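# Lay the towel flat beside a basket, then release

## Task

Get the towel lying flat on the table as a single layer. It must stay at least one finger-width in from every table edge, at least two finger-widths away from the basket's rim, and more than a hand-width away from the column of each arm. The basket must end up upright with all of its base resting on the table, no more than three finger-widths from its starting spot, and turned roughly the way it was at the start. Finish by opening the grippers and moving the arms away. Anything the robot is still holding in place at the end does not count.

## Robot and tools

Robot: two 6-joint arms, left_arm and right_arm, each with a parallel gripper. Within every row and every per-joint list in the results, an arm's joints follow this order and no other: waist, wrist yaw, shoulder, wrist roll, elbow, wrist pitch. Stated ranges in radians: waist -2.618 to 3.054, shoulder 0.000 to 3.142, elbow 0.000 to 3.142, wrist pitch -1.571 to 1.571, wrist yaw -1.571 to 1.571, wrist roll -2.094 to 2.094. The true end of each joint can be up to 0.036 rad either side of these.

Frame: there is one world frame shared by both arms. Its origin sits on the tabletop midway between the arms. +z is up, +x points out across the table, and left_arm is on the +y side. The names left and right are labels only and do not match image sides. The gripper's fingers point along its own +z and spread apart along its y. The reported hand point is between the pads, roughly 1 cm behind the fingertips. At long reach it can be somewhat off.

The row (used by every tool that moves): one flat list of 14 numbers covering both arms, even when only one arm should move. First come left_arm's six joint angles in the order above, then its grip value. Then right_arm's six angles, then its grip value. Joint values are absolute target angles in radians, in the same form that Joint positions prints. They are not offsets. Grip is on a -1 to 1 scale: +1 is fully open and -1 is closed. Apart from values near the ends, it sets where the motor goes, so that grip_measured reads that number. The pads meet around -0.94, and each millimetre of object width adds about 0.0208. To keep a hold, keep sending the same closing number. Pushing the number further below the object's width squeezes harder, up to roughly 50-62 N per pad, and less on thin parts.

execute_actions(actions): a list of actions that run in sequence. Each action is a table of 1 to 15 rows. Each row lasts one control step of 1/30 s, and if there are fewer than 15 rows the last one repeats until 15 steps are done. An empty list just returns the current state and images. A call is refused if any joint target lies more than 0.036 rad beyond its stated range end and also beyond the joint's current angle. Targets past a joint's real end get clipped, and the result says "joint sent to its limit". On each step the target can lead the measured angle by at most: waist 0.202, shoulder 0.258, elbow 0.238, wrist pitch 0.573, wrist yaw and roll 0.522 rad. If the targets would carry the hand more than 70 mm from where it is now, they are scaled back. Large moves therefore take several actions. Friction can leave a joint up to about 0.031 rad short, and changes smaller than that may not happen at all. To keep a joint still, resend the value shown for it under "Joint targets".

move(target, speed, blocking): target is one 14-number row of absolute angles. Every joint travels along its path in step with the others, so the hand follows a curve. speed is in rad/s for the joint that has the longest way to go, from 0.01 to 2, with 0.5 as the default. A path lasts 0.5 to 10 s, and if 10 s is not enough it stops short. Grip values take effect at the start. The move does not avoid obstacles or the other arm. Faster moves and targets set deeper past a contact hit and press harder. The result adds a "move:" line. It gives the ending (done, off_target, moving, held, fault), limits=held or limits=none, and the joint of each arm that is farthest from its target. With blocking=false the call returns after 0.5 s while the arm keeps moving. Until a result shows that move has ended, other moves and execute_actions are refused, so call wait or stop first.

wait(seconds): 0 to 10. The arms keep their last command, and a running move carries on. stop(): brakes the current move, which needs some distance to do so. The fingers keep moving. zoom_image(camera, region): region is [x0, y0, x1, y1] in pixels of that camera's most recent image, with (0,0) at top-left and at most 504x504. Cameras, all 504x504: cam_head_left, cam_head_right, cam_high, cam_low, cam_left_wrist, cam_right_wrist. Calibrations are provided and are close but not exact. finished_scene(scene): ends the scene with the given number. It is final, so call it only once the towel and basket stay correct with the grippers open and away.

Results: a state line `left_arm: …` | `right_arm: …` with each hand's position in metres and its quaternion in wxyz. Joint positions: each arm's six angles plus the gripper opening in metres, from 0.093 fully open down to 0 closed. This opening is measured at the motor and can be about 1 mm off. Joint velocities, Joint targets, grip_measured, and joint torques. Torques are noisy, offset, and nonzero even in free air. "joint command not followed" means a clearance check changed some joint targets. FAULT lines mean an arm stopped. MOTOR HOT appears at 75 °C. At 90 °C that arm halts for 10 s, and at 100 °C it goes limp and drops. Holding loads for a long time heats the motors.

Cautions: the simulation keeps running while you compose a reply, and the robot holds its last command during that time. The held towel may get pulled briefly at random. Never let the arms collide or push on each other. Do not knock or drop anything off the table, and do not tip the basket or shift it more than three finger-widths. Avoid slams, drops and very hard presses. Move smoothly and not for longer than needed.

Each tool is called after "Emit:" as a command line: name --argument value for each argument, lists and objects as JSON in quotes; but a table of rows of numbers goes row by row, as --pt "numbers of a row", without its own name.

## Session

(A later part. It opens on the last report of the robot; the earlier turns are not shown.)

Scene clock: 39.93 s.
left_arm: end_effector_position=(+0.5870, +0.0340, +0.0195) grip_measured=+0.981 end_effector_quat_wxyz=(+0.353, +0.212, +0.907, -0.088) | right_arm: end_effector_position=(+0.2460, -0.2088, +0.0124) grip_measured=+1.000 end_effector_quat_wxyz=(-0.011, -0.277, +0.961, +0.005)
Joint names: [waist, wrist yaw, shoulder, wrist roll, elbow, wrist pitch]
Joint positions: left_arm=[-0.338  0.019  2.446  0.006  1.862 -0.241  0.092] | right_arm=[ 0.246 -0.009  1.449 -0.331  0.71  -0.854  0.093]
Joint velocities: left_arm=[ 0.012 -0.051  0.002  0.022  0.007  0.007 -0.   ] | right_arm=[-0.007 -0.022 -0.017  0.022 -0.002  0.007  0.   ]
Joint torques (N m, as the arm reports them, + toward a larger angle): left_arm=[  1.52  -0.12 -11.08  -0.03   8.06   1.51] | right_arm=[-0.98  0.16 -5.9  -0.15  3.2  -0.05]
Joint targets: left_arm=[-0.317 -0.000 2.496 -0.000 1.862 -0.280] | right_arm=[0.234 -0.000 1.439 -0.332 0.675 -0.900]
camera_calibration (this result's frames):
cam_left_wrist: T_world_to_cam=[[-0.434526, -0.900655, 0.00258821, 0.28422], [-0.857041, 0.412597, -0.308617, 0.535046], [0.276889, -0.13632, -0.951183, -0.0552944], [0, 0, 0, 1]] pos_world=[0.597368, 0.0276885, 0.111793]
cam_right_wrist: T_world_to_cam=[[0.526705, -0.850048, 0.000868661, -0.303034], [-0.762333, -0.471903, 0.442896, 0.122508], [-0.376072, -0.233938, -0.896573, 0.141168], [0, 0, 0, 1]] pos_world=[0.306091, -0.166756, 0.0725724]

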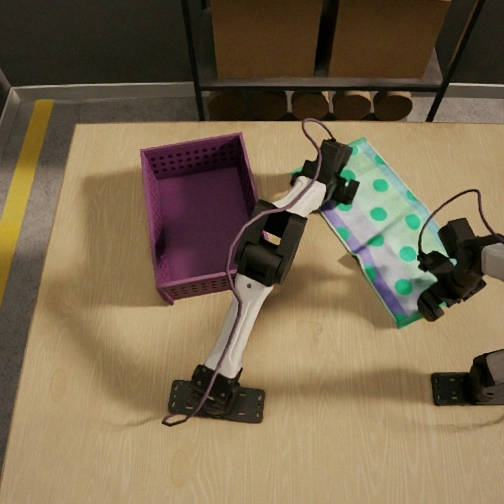

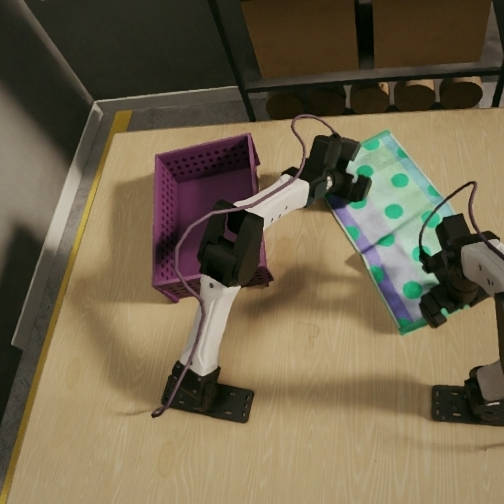

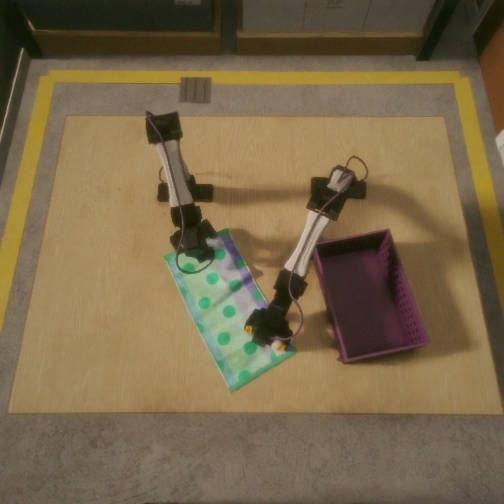

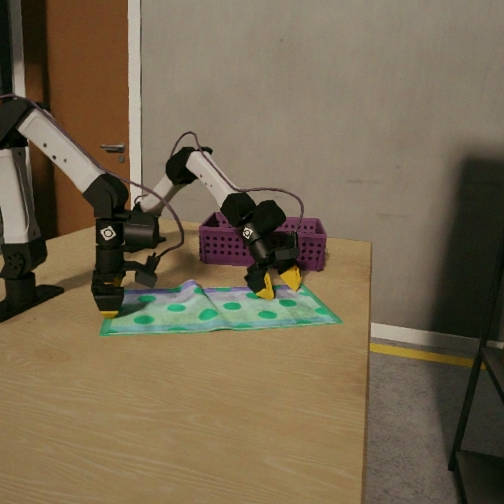

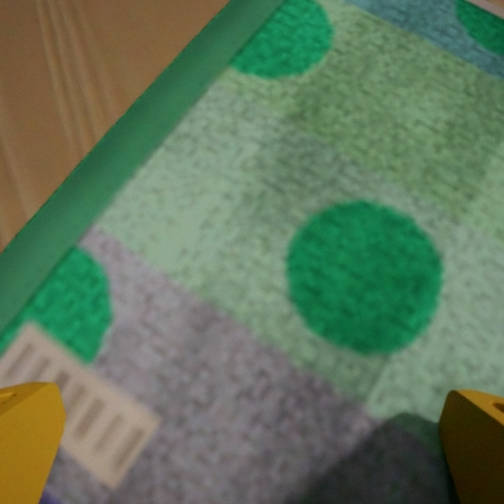

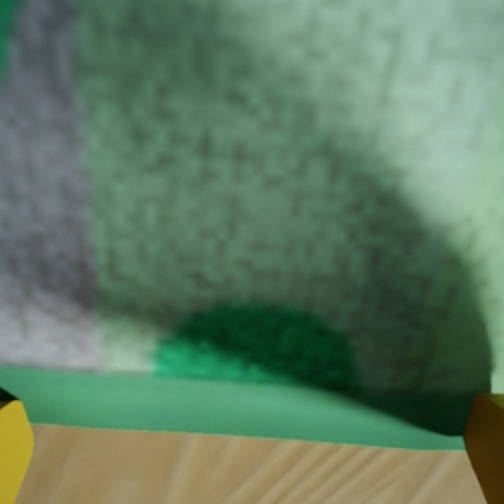

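Emit:
move --target '[-0.335,0,2.496,0,1.862,-0.26,1, 0.246,0,1.375,-0.332,0.825,-1.01,1]' --speed 0.3

Emit:
move --target '[-0.335,0,2.496,0,1.862,-0.26,1, 0.70,0,1.482,0.12,0.89,-0.965,-1]' --speed 0.6

Scene clock: 42.40 s.
left_arm: end_effector_position=(+0.5876, +0.0336, +0.0196) grip_measured=+0.981 end_effector_quat_wxyz=(+0.355, +0.212, +0.906, -0.089) | right_arm: end_effector_position=(+0.2507, -0.2079, +0.0462) grip_measured=+1.000 end_effector_quat_wxyz=(-0.004, -0.278, +0.961, +0.004)
Joint names: [waist, wrist yaw, shoulder, wrist roll, elbow, wrist pitch]
Joint positions: left_arm=[-0.338  0.019  2.447  0.006  1.862 -0.236  0.092] | right_arm=[ 0.246 -0.008  1.392 -0.331  0.809 -0.997  0.093]
Joint velocities: left_arm=[-0.002 -0.007 -0.007  0.007 -0.002  0.051 -0.   ] | right_arm=[-0.012 -0.037 -0.002  0.022 -0.007 -0.037  0.   ]
Joint torques (N m, as the arm reports them, + toward a larger angle): left_arm=[  0.15  -0.13 -11.22  -0.03   8.06   1.69] | right_arm=[ 0.13  0.15 -6.25 -0.15  6.99  0.28]
Joint targets: left_arm=[-0.335 0.000 2.496 0.000 1.862 -0.260] | right_arm=[0.246 0.000 1.375 -0.332 0.825 -1.010]
move: off_target (left_arm); limits=none; left_arm: farthest joint: the shoulder, 0.049 radians from its target (0.050 radians at the start); right_arm: farthest joint: the shoulder, 0.017 radians from its target (0.074 radians at the start)
camera_calibration (this result's frames):
cam_left_wrist: T_world_to_cam=[[-0.434769, -0.900538, 0.00285557, 0.284292], [-0.855903, 0.41223, -0.312244, 0.535235], [0.28001, -0.138198, -0.949998, -0.0572077], [0, 0, 0, 1]] pos_world=[0.597729, 0.0274695, 0.111965]
cam_right_wrist: T_world_to_cam=[[0.526665, -0.850047, 0.00668218, -0.305014], [-0.768763, -0.472919, 0.430524, 0.113489], [-0.362805, -0.231879, -0.902555, 0.170828], [0, 0, 0, 1]] pos_world=[0.309863, -0.165994, 0.10736]

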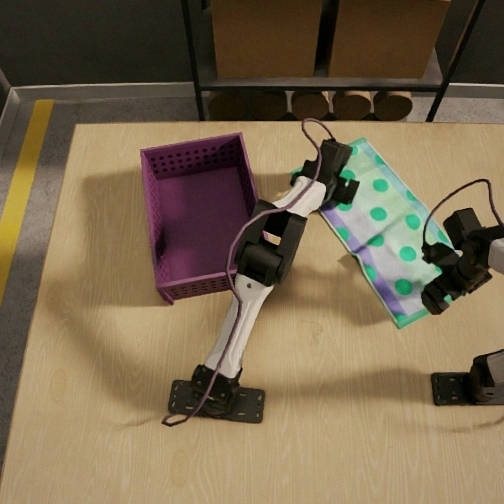

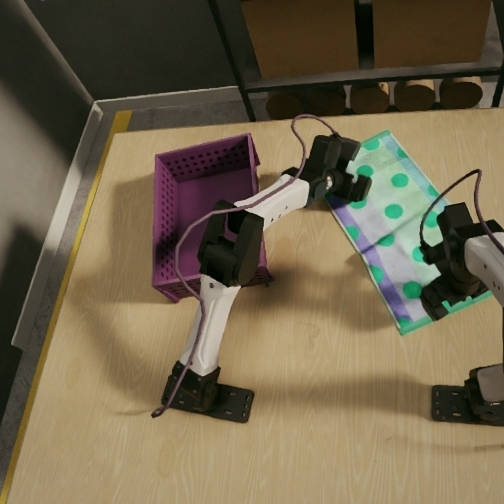

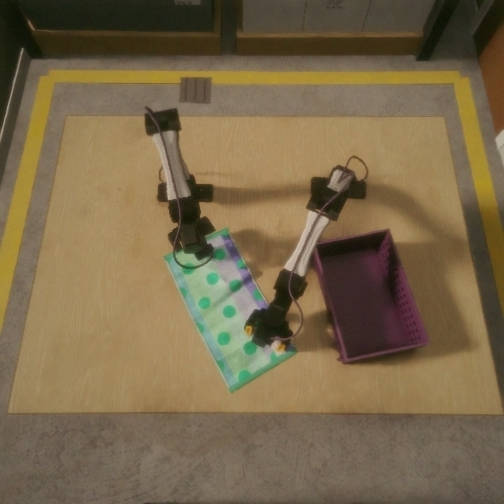

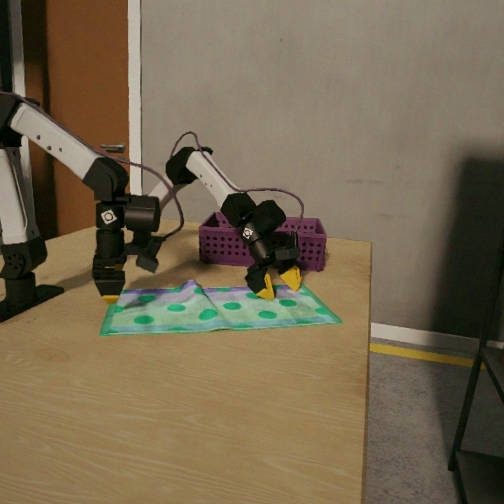

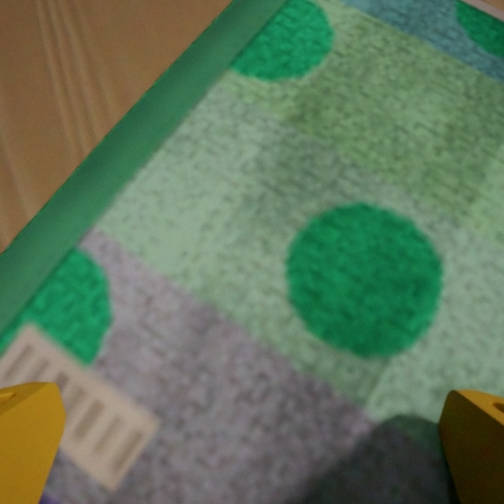

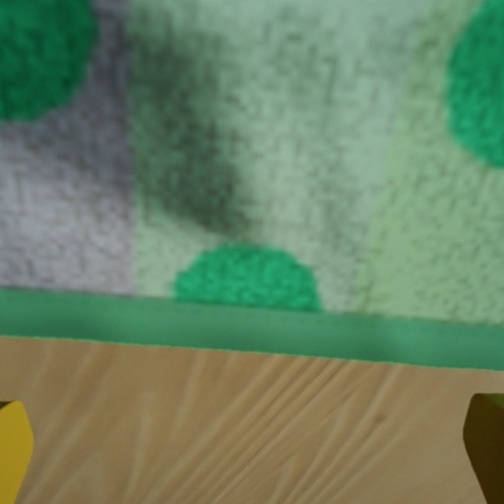

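Scene clock: 44.00 s.
left_arm: end_effector_position=(+0.5880, +0.0336, +0.0197) grip_measured=+0.981 end_effector_quat_wxyz=(+0.356, +0.212, +0.906, -0.089) | right_arm: end_effector_position=(+0.2255, -0.1131, +0.0469) grip_measured=-0.976 end_effector_quat_wxyz=(-0.000, -0.278, +0.960, +0.002)
Joint names: [waist, wrist yaw, shoulder, wrist roll, elbow, wrist pitch]
Joint positions: left_arm=[-0.338  0.019  2.448  0.006  1.862 -0.234  0.092] | right_arm=[ 0.693 -0.004  1.462  0.114  0.871 -0.979  0.   ]
Joint velocities: left_arm=[-0.012  0.022 -0.007 -0.022 -0.007 -0.022 -0.   ] | right_arm=[ 0.002 -0.007 -0.022  0.007 -0.002 -0.066  0.   ]
Joint torques (N m, as the arm reports them, + toward a larger angle): left_arm=[  0.12  -0.12 -11.25  -0.03   8.07   1.67] | right_arm=[ 0.77  0.14 -3.91 -0.09  7.17  0.56]
Joint targets: left_arm=[-0.335 0.000 2.496 0.000 1.862 -0.260] | right_arm=[0.700 0.000 1.482 0.120 0.890 -0.965]
move: off_target (left_arm); limits=none; left_arm: farthest joint: the shoulder, 0.048 radians from its target (0.049 radians at the start); right_arm: farthest joint: the shoulder, 0.020 radians from its target (0.090 radians at the start)
camera_calibration (this result's frames):
cam_left_wrist: T_world_to_cam=[[-0.434304, -0.900763, 0.00229259, 0.284166], [-0.855611, 0.411736, -0.313692, 0.535423], [0.281618, -0.138199, -0.949522, -0.0581787], [0, 0, 0, 1]] pos_world=[0.597913, 0.0274736, 0.112064]
cam_right_wrist: T_world_to_cam=[[0.528221, -0.849009, 0.0128915, -0.211699], [-0.771418, -0.473492, 0.425111, 0.1395], [-0.354819, -0.234498, -0.905049, 0.182315], [0, 0, 0, 1]] pos_world=[0.284126, -0.0709299, 0.108431]

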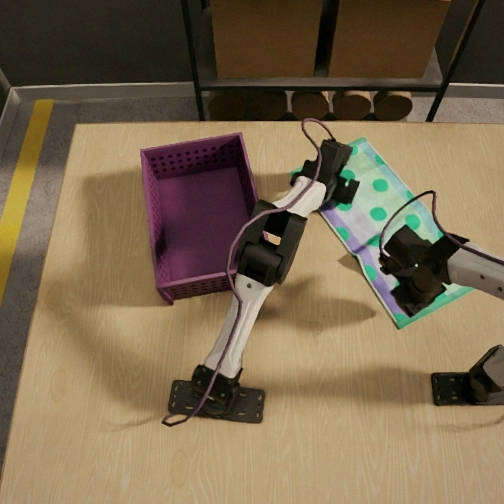

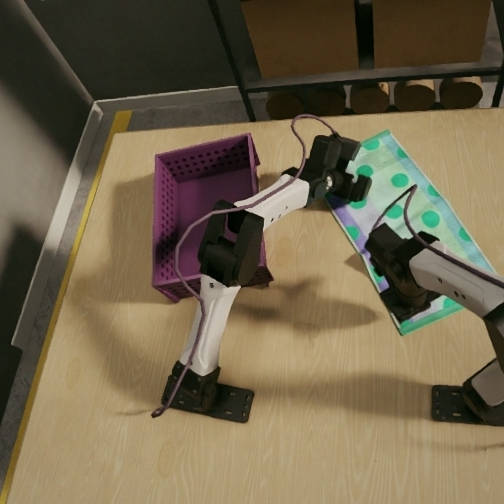

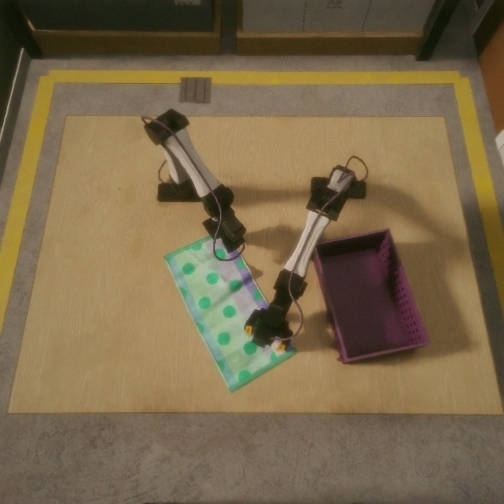

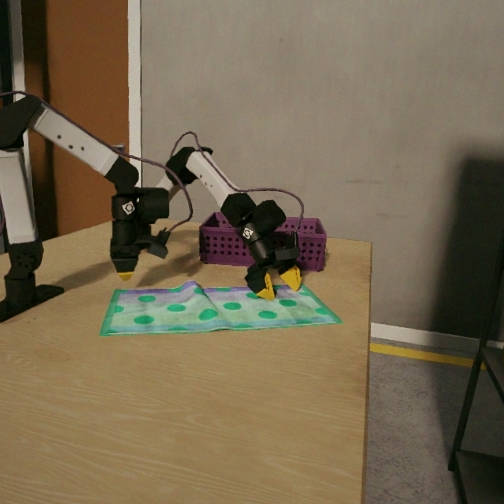

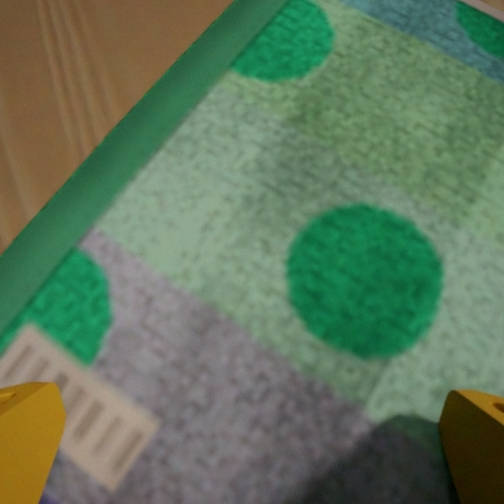

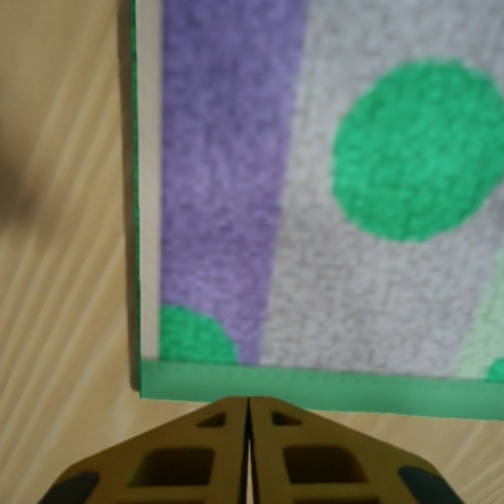

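Emit:
move --target '[-0.335,0,2.496,0,1.862,-0.26,1, 0.70,0,1.555,0.12,0.752,-0.805,-1]' --speed 0.13

Scene clock: 45.80 s.
left_arm: end_effector_position=(+0.5883, +0.0336, +0.0196) grip_measured=+0.981 end_effector_quat_wxyz=(+0.356, +0.212, +0.906, -0.088) | right_arm: end_effector_position=(+0.2224, -0.1156, +0.0124) grip_measured=-0.976 end_effector_quat_wxyz=(-0.010, -0.278, +0.961, -0.002)
Joint names: [waist, wrist yaw, shoulder, wrist roll, elbow, wrist pitch]
Joint positions: left_arm=[-0.338  0.018  2.449  0.006  1.862 -0.232  0.092] | right_arm=[ 0.693 -0.004  1.528  0.115  0.781 -0.843  0.   ]
Joint velocities: left_arm=[ 0.012  0.007 -0.032  0.051  0.002 -0.037  0.001] | right_arm=[ 0.002 -0.022 -0.022 -0.022  0.002 -0.095  0.   ]
Joint torques (N m, as the arm reports them, + toward a larger angle): left_arm=[  0.08  -0.11 -11.3   -0.03   8.06   1.65] | right_arm=[ 0.76  0.14 -3.55 -0.09  3.58  0.75]
Joint targets: left_arm=[-0.335 -0.000 2.496 0.000 1.862 -0.260] | right_arm=[0.700 0.000 1.555 0.120 0.752 -0.805]
move: off_target (left_arm, right_arm); limits=none; left_arm: farthest joint: the shoulder, 0.047 radians from its target (0.048 radians at the start); right_arm: farthest joint: the wrist pitch, 0.038 radians from its target (0.174 radians at the start)
camera_calibration (this result's frames):
cam_left_wrist: T_world_to_cam=[[-0.433838, -0.900989, 0.0017321, 0.28404], [-0.855426, 0.411293, -0.314777, 0.535557], [0.282898, -0.138044, -0.949164, -0.0591686], [0, 0, 0, 1]] pos_world=[0.598095, 0.0274782, 0.111928]
cam_right_wrist: T_world_to_cam=[[0.527801, -0.849229, 0.0154061, -0.211705], [-0.764811, -0.467289, 0.443514, 0.149578], [-0.369446, -0.24587, -0.896135, 0.151237], [0, 0, 0, 1]] pos_world=[0.282011, -0.0727049, 0.0724505]

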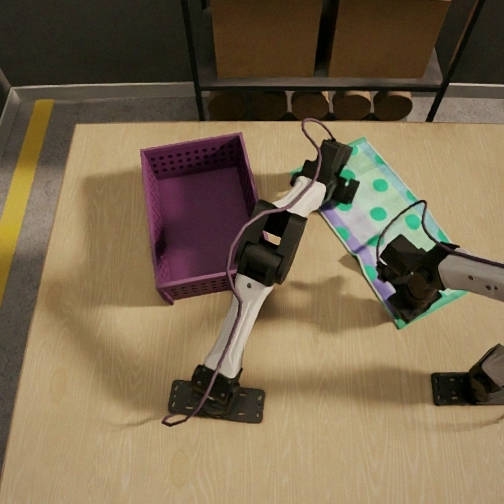

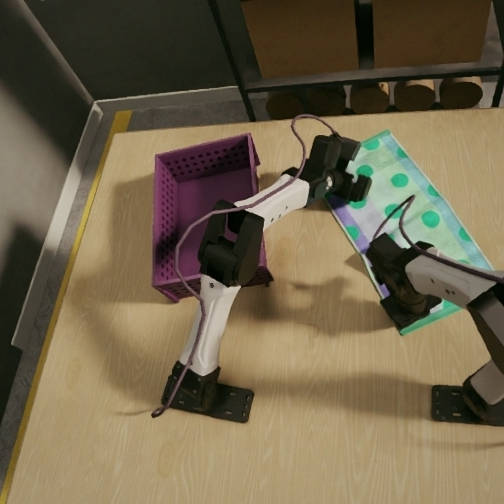

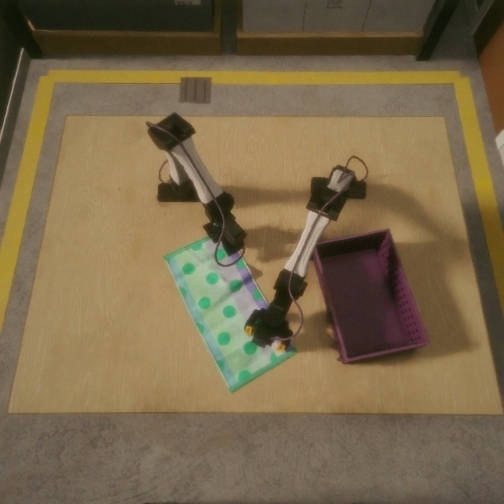

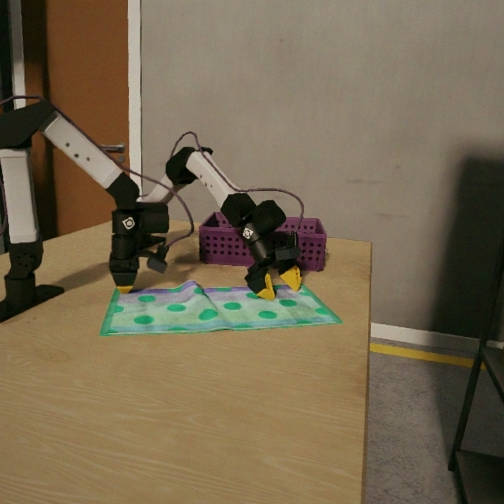

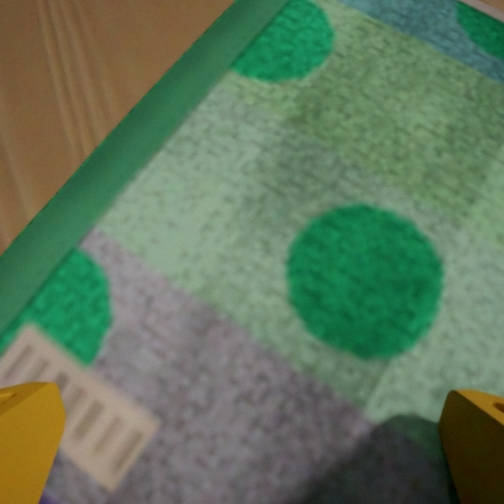

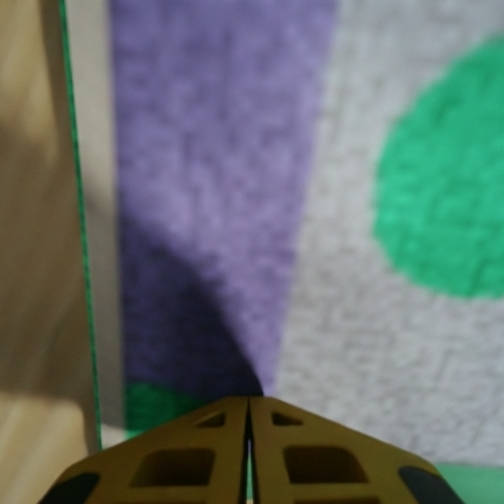

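Emit:
execute_actions --actions '[[[-0.335,0,2.5,0,1.862,-0.26,1,0.696,0,1.548,0.112,0.746,-0.82,-1],[-0.335,0,2.5,0,1.862,-0.26,1,0.692,0,1.54,0.104,0.74,-0.835,-1],[-0.335,0,2.5,0,1.862,-0.26,1,0.688,0,1.533,0.096,0.735,-0.85,-1],[-0.335,0,2.5,0,1.862,-0.26,1,0.684,0,1.526,0.088,0.729,-0.862,-1],[-0.335,0,2.5,0,1.862,-0.26,1,0.68,0,1.518,0.08,0.723,-0.872,-1],[-0.335,0,2.5,0,1.862,-0.26,1,0.676,0,1.511,0.072,0.717,-0.88,-1],[-0.335,0,2.5,0,1.862,-0.26,1,0.672,0,1.504,0.064,0.711,-0.885,-1],[-0.335,0,2.5,0,1.862,-0.26,1,0.668,0,1.496,0.056,0.706,-0.89,-1],[-0.335,0,2.5,0,1.862,-0.26,1,0.664,0,1.489,0.048,0.7,-0.892,-1],[-0.335,0,2.5,0,1.862,-0.26,1,0.66,0,1.482,0.04,0.694,-0.894,-1],[-0.335,0,2.5,0,1.862,-0.26,1,0.656,0,1.474,0.032,0.688,-0.896,-1],[-0.335,0,2.5,0,1.862,-0.26,1,0.652,0,1.467,0.024,0.682,-0.898,-1],[-0.335,0,2.5,0,1.862,-0.26,1,0.648,0,1.46,0.016,0.677,-0.9,-1],[-0.335,0,2.5,0,1.862,-0.26,1,0.644,0,1.452,0.008,0.671,-0.9,-1],[-0.335,0,2.5,0,1.862,-0.26,1,0.64,0,1.445,0.0,0.665,-0.9,-1]], [[-0.335,0,2.5,0,1.862,-0.26,1,0.64,0,1.445,0.0,0.665,-0.9,-1]]]'

Scene clock: 47.50 s.
left_arm: end_effector_position=(+0.5883, +0.0336, +0.0196) grip_measured=+0.981 end_effector_quat_wxyz=(+0.356, +0.212, +0.906, -0.088) | right_arm: end_effector_position=(+0.2143, -0.1315, +0.0119) grip_measured=-0.976 end_effector_quat_wxyz=(-0.004, -0.310, +0.951, +0.005)
Joint names: [waist, wrist yaw, shoulder, wrist roll, elbow, wrist pitch]
Joint positions: left_arm=[-0.338  0.018  2.449  0.006  1.862 -0.232  0.092] | right_arm=[ 0.652 -0.012  1.45   0.007  0.708 -0.833  0.   ]
Joint velocities: left_arm=[-0.007  0.095 -0.007  0.007 -0.012 -0.022 -0.   ] | right_arm=[-0.002  0.066  0.002  0.007 -0.007 -0.081  0.   ]
Joint torques (N m, as the arm reports them, + toward a larger angle): left_arm=[  0.11  -0.11 -11.03  -0.03   8.09   1.65] | right_arm=[-0.98  0.21 -5.45 -0.21  2.66 -0.2 ]
Joint targets: left_arm=[-0.335 -0.000 2.500 0.000 1.862 -0.260] | right_arm=[0.640 -0.000 1.445 -0.000 0.665 -0.900]
camera_calibration (this result's frames):
cam_left_wrist: T_world_to_cam=[[-0.433838, -0.900989, 0.0017321, 0.28404], [-0.855426, 0.411293, -0.314777, 0.535557], [0.282898, -0.138044, -0.949164, -0.0591686], [0, 0, 0, 1]] pos_world=[0.598095, 0.0274782, 0.111928]
cam_right_wrist: T_world_to_cam=[[0.583127, -0.812363, 0.00545537, -0.227816], [-0.735063, -0.524757, 0.429316, 0.122482], [-0.345898, -0.254356, -0.903138, 0.137798], [0, 0, 0, 1]] pos_world=[0.270542, -0.085746, 0.07311]

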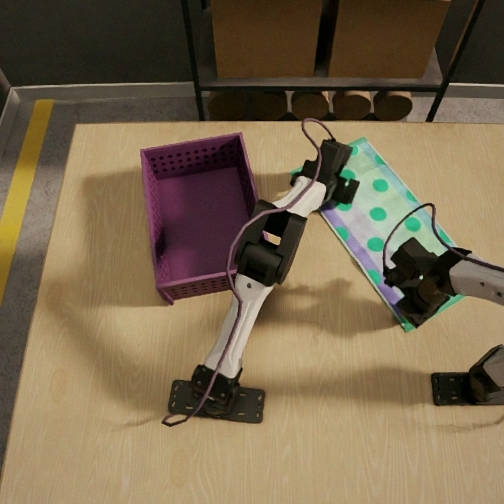

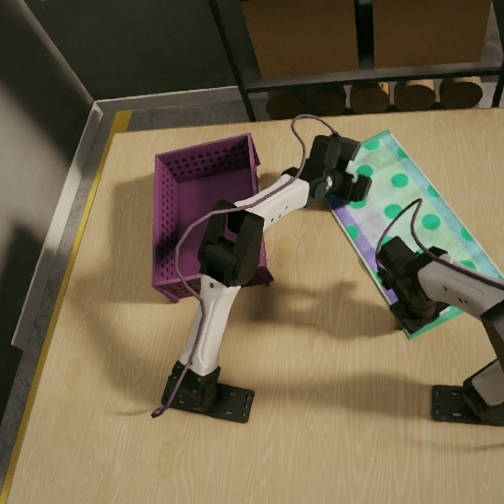

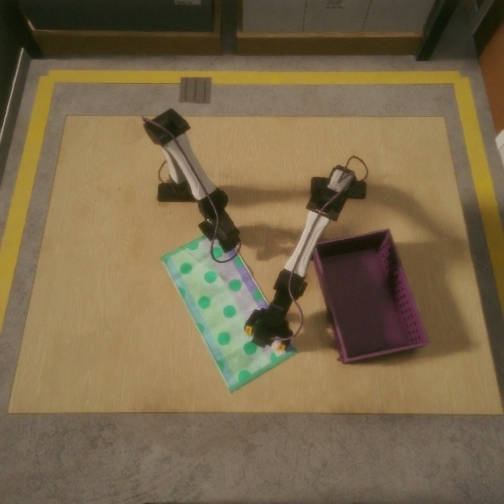

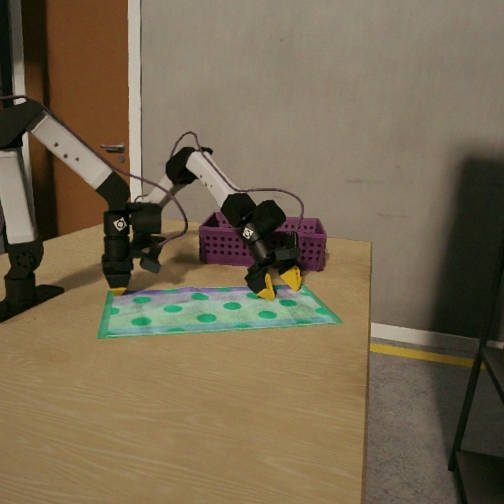

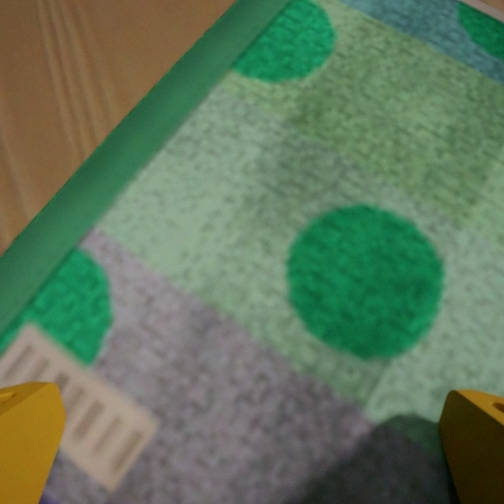

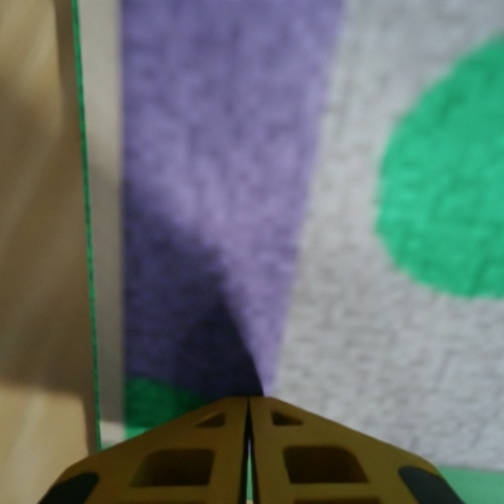

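Emit:
zoom_image --camera "cam_low" --region '[90, 260, 350, 350]'

Emit:
zoom_image --camera "cam_head_left" --region '[300, 160, 460, 320]'

Region (90, 260, 350, 350) of cam_low's 504x504 image, scaled by 1.938, with more detail than that image has; it fills the top 174 rows of this view, and the rest is white.

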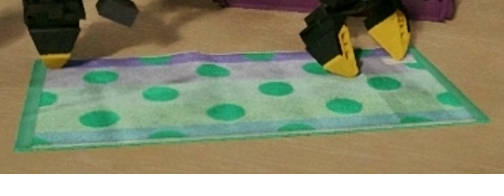

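Region (300, 160, 460, 320) of cam_head_left's 504x504 image, scaled by 3.150, with more detail than that image has.

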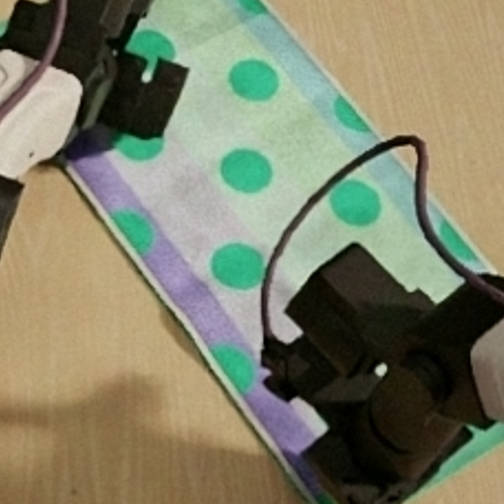

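Emit:
execute_actions --actions '[[[-0.335,0,2.5,0,1.862,-0.26,1,0.64,0,1.441,0.0,0.662,-0.902,-1],[-0.335,0,2.5,0,1.862,-0.26,1,0.64,0,1.438,0.0,0.659,-0.904,-1],[-0.335,0,2.5,0,1.862,-0.26,1,0.64,0,1.434,0.0,0.656,-0.906,-1],[-0.335,0,2.5,0,1.862,-0.26,1,0.64,0,1.431,0.0,0.653,-0.908,-1],[-0.335,0,2.5,0,1.862,-0.26,1,0.64,0,1.427,0.0,0.65,-0.91,-1],[-0.335,0,2.5,0,1.862,-0.26,1,0.64,0,1.424,0.0,0.647,-0.912,-1],[-0.335,0,2.5,0,1.862,-0.26,1,0.64,0,1.42,0.0,0.644,-0.915,-1],[-0.335,0,2.5,0,1.862,-0.26,1,0.64,0,1.417,0.0,0.641,-0.918,-1]]]'

Emit:
zoom_image --camera "cam_low" --region '[90, 260, 350, 350]'

Scene clock: 48.63 s.
left_arm: end_effector_position=(+0.5883, +0.0336, +0.0196) grip_measured=+0.981 end_effector_quat_wxyz=(+0.356, +0.212, +0.906, -0.088) | right_arm: end_effector_position=(+0.2103, -0.1351, +0.0119) grip_measured=-0.976 end_effector_quat_wxyz=(-0.001, -0.311, +0.950, +0.004)
Joint names: [waist, wrist yaw, shoulder, wrist roll, elbow, wrist pitch]
Joint positions: left_arm=[-0.338  0.018  2.449  0.006  1.862 -0.232  0.092] | right_arm=[ 0.652 -0.009  1.424  0.005  0.686 -0.833  0.   ]
Joint velocities: left_arm=[-0.022  0.051 -0.017 -0.007 -0.002 -0.007  0.001] | right_arm=[ 0.002 -0.037  0.012 -0.051 -0.007 -0.022  0.   ]
Joint torques (N m, as the arm reports them, + toward a larger angle): left_arm=[  0.13  -0.12 -11.03  -0.04   8.09   1.65] | right_arm=[-0.95  0.18 -5.39 -0.19  2.57 -0.36]
Joint targets: left_arm=[-0.335 -0.000 2.500 0.000 1.862 -0.260] | right_arm=[0.640 0.000 1.417 -0.000 0.641 -0.918]
camera_calibration (this result's frames):
cam_left_wrist: T_world_to_cam=[[-0.433838, -0.900989, 0.0017321, 0.28404], [-0.855426, 0.411293, -0.314777, 0.535557], [0.282898, -0.138044, -0.949164, -0.0591686], [0, 0, 0, 1]] pos_world=[0.598095, 0.0274782, 0.111928]
cam_right_wrist: T_world_to_cam=[[0.584333, -0.81147, 0.00844638, -0.228576], [-0.736481, -0.525906, 0.425462, 0.117839], [-0.340808, -0.254832, -0.904937, 0.134377], [0, 0, 0, 1]] pos_world=[0.266148, -0.0892668, 0.0733973]

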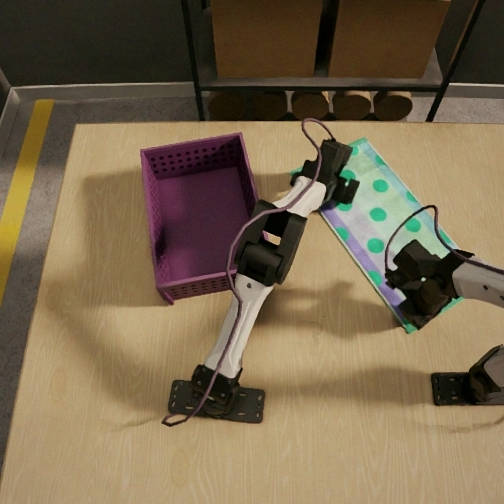

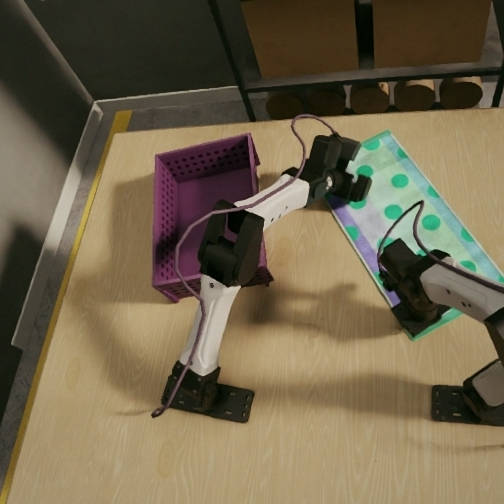

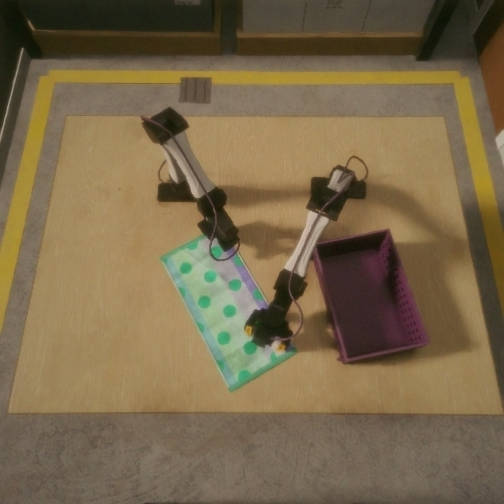

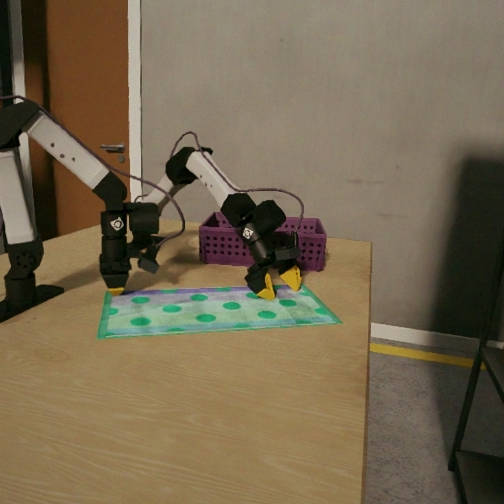

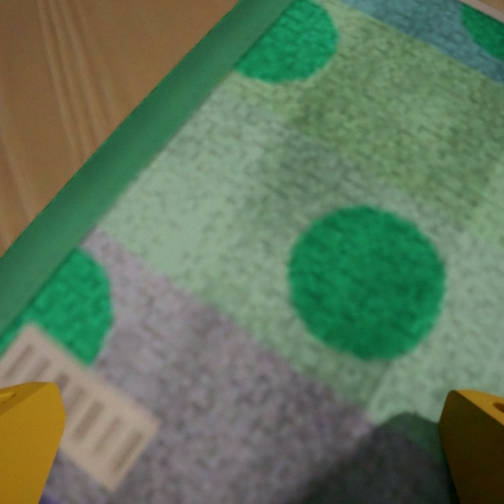

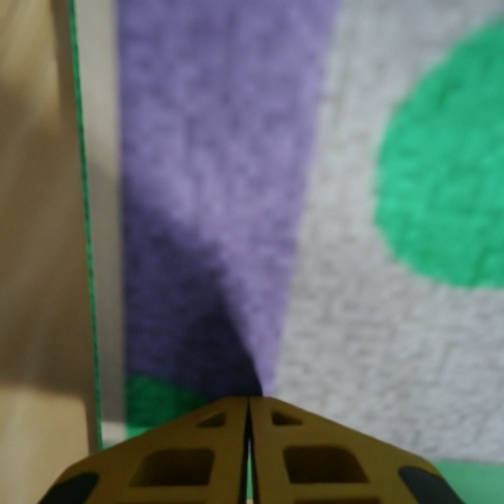

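Region (90, 260, 350, 350) of cam_low's 504x504 image, scaled by 1.938, with more detail than that image has; it fills the top 174 rows of this view, and the rest is white.

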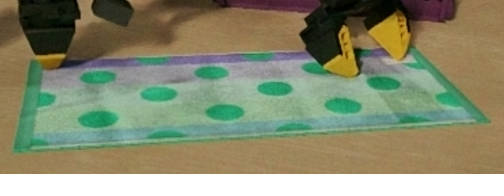

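Emit:
execute_actions --actions '[[[-0.335,0,2.5,0,1.862,-0.26,1,0.645,0,1.413,0.0,0.655,-0.9,-1],[-0.335,0,2.5,0,1.862,-0.26,1,0.645,0,1.409,0.0,0.67,-0.89,-1],[-0.335,0,2.5,0,1.862,-0.26,1,0.645,0,1.405,0.0,0.685,-0.88,-1],[-0.335,0,2.5,0,1.862,-0.26,1,0.645,0,1.4,0.0,0.7,-0.88,-1],[-0.335,0,2.5,0,1.862,-0.26,1,0.645,0,1.394,0.0,0.712,-0.89,-1],[-0.335,0,2.5,0,1.862,-0.26,1,0.645,0,1.388,0.0,0.724,-0.905,-1],[-0.335,0,2.5,0,1.862,-0.26,1,0.645,0,1.382,0.0,0.736,-0.92,-1],[-0.335,0,2.5,0,1.862,-0.26,1,0.645,0,1.376,0.0,0.748,-0.94,-1],[-0.335,0,2.5,0,1.862,-0.26,1,0.645,0,1.37,0.0,0.76,-0.96,-1],[-0.335,0,2.5,0,1.862,-0.26,1,0.645,0,1.362,0.0,0.772,-0.98,-1],[-0.335,0,2.5,0,1.862,-0.26,1,0.645,0,1.354,0.0,0.784,-1.0,-1],[-0.335,0,2.5,0,1.862,-0.26,1,0.645,0,1.346,0.0,0.796,-1.02,-1],[-0.335,0,2.5,0,1.862,-0.26,1,0.645,0,1.338,0.0,0.808,-1.04,-1],[-0.335,0,2.5,0,1.862,-0.26,1,0.645,0,1.33,0.0,0.82,-1.06,-1],[-0.335,0,2.5,0,1.862,-0.26,1,0.645,0,1.32,0.0,0.83,-1.08,-1]], [[-0.332,0,2.502,0,1.865,-0.26,1,0.63,0,1.305,0.0,0.84,-1.1,-1],[-0.329,0,2.504,0,1.869,-0.261,1,0.61,0,1.29,0.0,0.85,-1.12,-1],[-0.326,0,2.506,0,1.872,-0.262,1,0.585,0,1.27,0.0,0.855,-1.14,-1],[-0.323,0,2.508,0,1.875,-0.262,1,0.56,0,1.25,0.0,0.86,-1.16,-1],[-0.32,0,2.51,0,1.879,-0.263,1,0.53,0,1.23,0.0,0.865,-1.18,-1],[-0.317,0,2.512,0,1.882,-0.264,1,0.5,0,1.21,0.0,0.87,-1.19,-1],[-0.314,0,2.514,0,1.885,-0.264,1,0.47,0,1.19,0.0,0.87,-1.2,-1],[-0.311,0,2.516,0,1.889,-0.265,1,0.44,0,1.17,0.0,0.87,-1.2,-1],[-0.308,0,2.518,0,1.892,-0.266,1,0.41,0,1.15,0.0,0.87,-1.2,-1],[-0.305,0,2.52,0,1.895,-0.266,1,0.38,0,1.13,0.0,0.87,-1.2,-1],[-0.302,0,2.522,0,1.899,-0.267,1,0.35,0,1.11,0.0,0.87,-1.2,-1],[-0.299,0,2.524,0,1.902,-0.268,1,0.32,0,1.09,0.0,0.87,-1.2,-1],[-0.296,0,2.526,0,1.905,-0.268,1,0.29,0,1.07,0.0,0.865,-1.2,-1],[-0.293,0,2.528,0,1.909,-0.269,1,0.26,0,1.05,0.0,0.86,-1.2,-1],[-0.29,0,2.53,0,1.912,-0.27,1,0.23,0,1.03,0.0,0.855,-1.2,-1]], [[-0.29,0,2.53,0,1.912,-0.27,1,0.2,0,1.01,0.0,0.85,-1.2,-1],[-0.29,0,2.53,0,1.912,-0.27,1,0.17,0,0.99,0.0,0.84,-1.2,-1],[-0.29,0,2.53,0,1.912,-0.27,1,0.14,0,0.97,0.0,0.83,-1.2,-1],[-0.29,0,2.53,0,1.912,-0.27,1,0.11,0,0.95,0.0,0.82,-1.2,-1],[-0.29,0,2.53,0,1.912,-0.27,1,0.08,0,0.93,0.0,0.81,-1.2,-1],[-0.29,0,2.53,0,1.912,-0.27,1,0.05,0,0.91,0.0,0.8,-1.2,-1],[-0.29,0,2.53,0,1.912,-0.27,1,0.02,0,0.89,0.0,0.79,-1.2,-1],[-0.29,0,2.53,0,1.912,-0.27,1,-0.01,0,0.87,0.0,0.78,-1.2,-1],[-0.29,0,2.53,0,1.912,-0.27,1,-0.04,0,0.855,0.0,0.77,-1.2,-1],[-0.29,0,2.53,0,1.912,-0.27,1,-0.065,0,0.84,0.0,0.76,-1.2,-1],[-0.29,0,2.53,0,1.912,-0.27,1,-0.085,0,0.83,0.0,0.755,-1.2,-1],[-0.29,0,2.53,0,1.912,-0.27,1,-0.1,0,0.82,0.0,0.75,-1.2,-1]]]'

Scene clock: 51.60 s.
left_arm: end_effector_position=(+0.6035, +0.0430, +0.0200) grip_measured=+0.981 end_effector_quat_wxyz=(+0.365, +0.200, +0.905, -0.087) | right_arm: end_effector_position=(+0.2130, -0.2743, +0.1220) grip_measured=-0.977 end_effector_quat_wxyz=(+0.154, +0.053, +0.987, -0.008)
Joint names: [waist, wrist yaw, shoulder, wrist roll, elbow, wrist pitch]
Joint positions: left_arm=[-0.314  0.021  2.481  0.006  1.912 -0.233  0.092] | right_arm=[-0.089  0.     0.838  0.003  0.769 -1.192  0.   ]
Joint velocities: left_arm=[-0.032 -0.051 -0.017 -0.022 -0.012 -0.022 -0.   ] | right_arm=[-0.071 -0.022 -0.022 -0.007 -0.032 -0.051  0.   ]
Joint torques (N m, as the arm reports them, + toward a larger angle): left_arm=[  1.77  -0.13 -11.42  -0.03   8.17   1.57] | right_arm=[-0.41  0.08 -1.76 -0.17  5.4   1.05]
Joint targets: left_arm=[-0.290 -0.000 2.530 -0.000 1.912 -0.270] | right_arm=[-0.100 -0.000 0.820 -0.000 0.750 -1.200]
camera_calibration (this result's frames):
cam_left_wrist: T_world_to_cam=[[-0.41343, -0.910529, 0.00360995, 0.287189], [-0.859693, 0.389035, -0.331028, 0.54871], [0.300006, -0.13996, -0.943614, -0.0720946], [0, 0, 0, 1]] pos_world=[0.612083, 0.0379357, 0.112572]
cam_right_wrist: T_world_to_cam=[[-0.119374, -0.992759, 0.0133653, -0.244505], [-0.984265, 0.120098, 0.129608, 0.265771], [-0.130274, 0.00231681, -0.991475, 0.235678], [0, 0, 0, 1]] pos_world=[0.263104, -0.275199, 0.202491]

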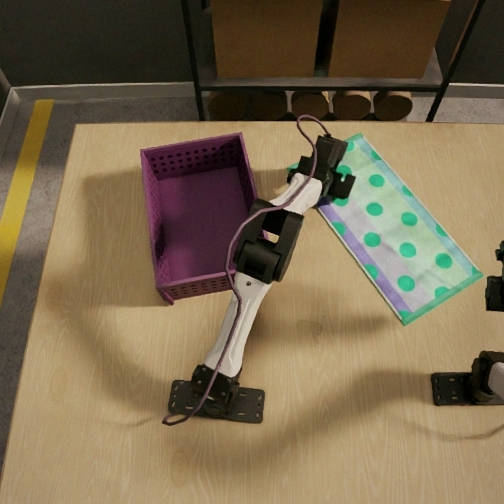

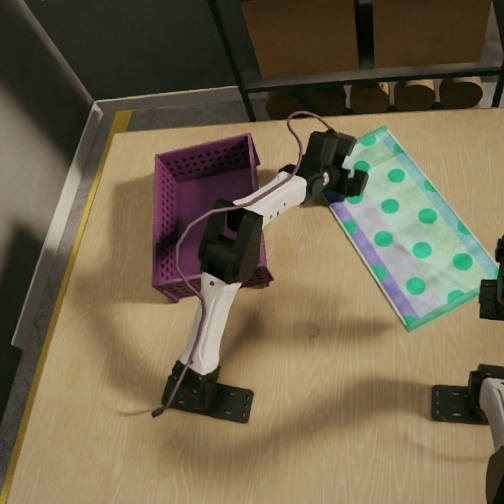

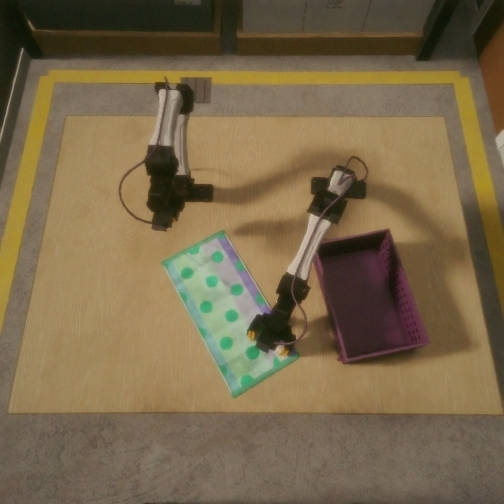

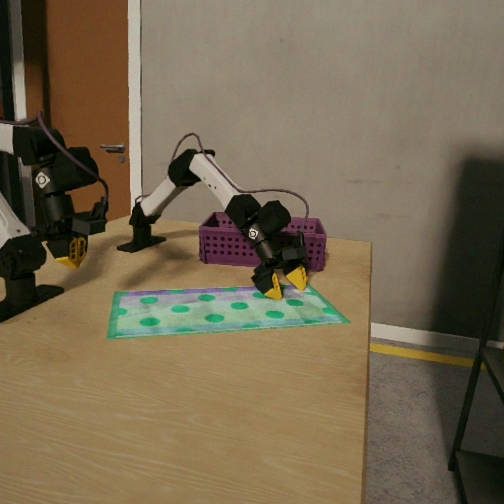

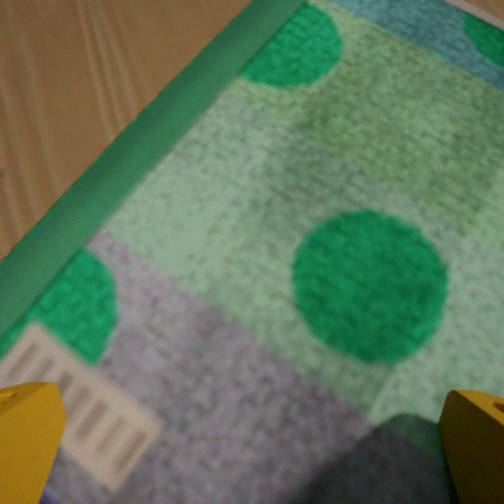

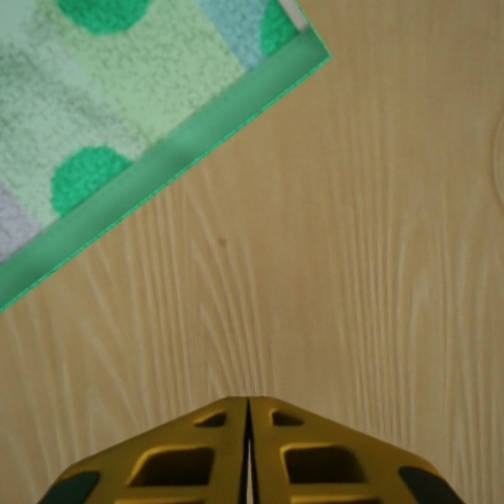

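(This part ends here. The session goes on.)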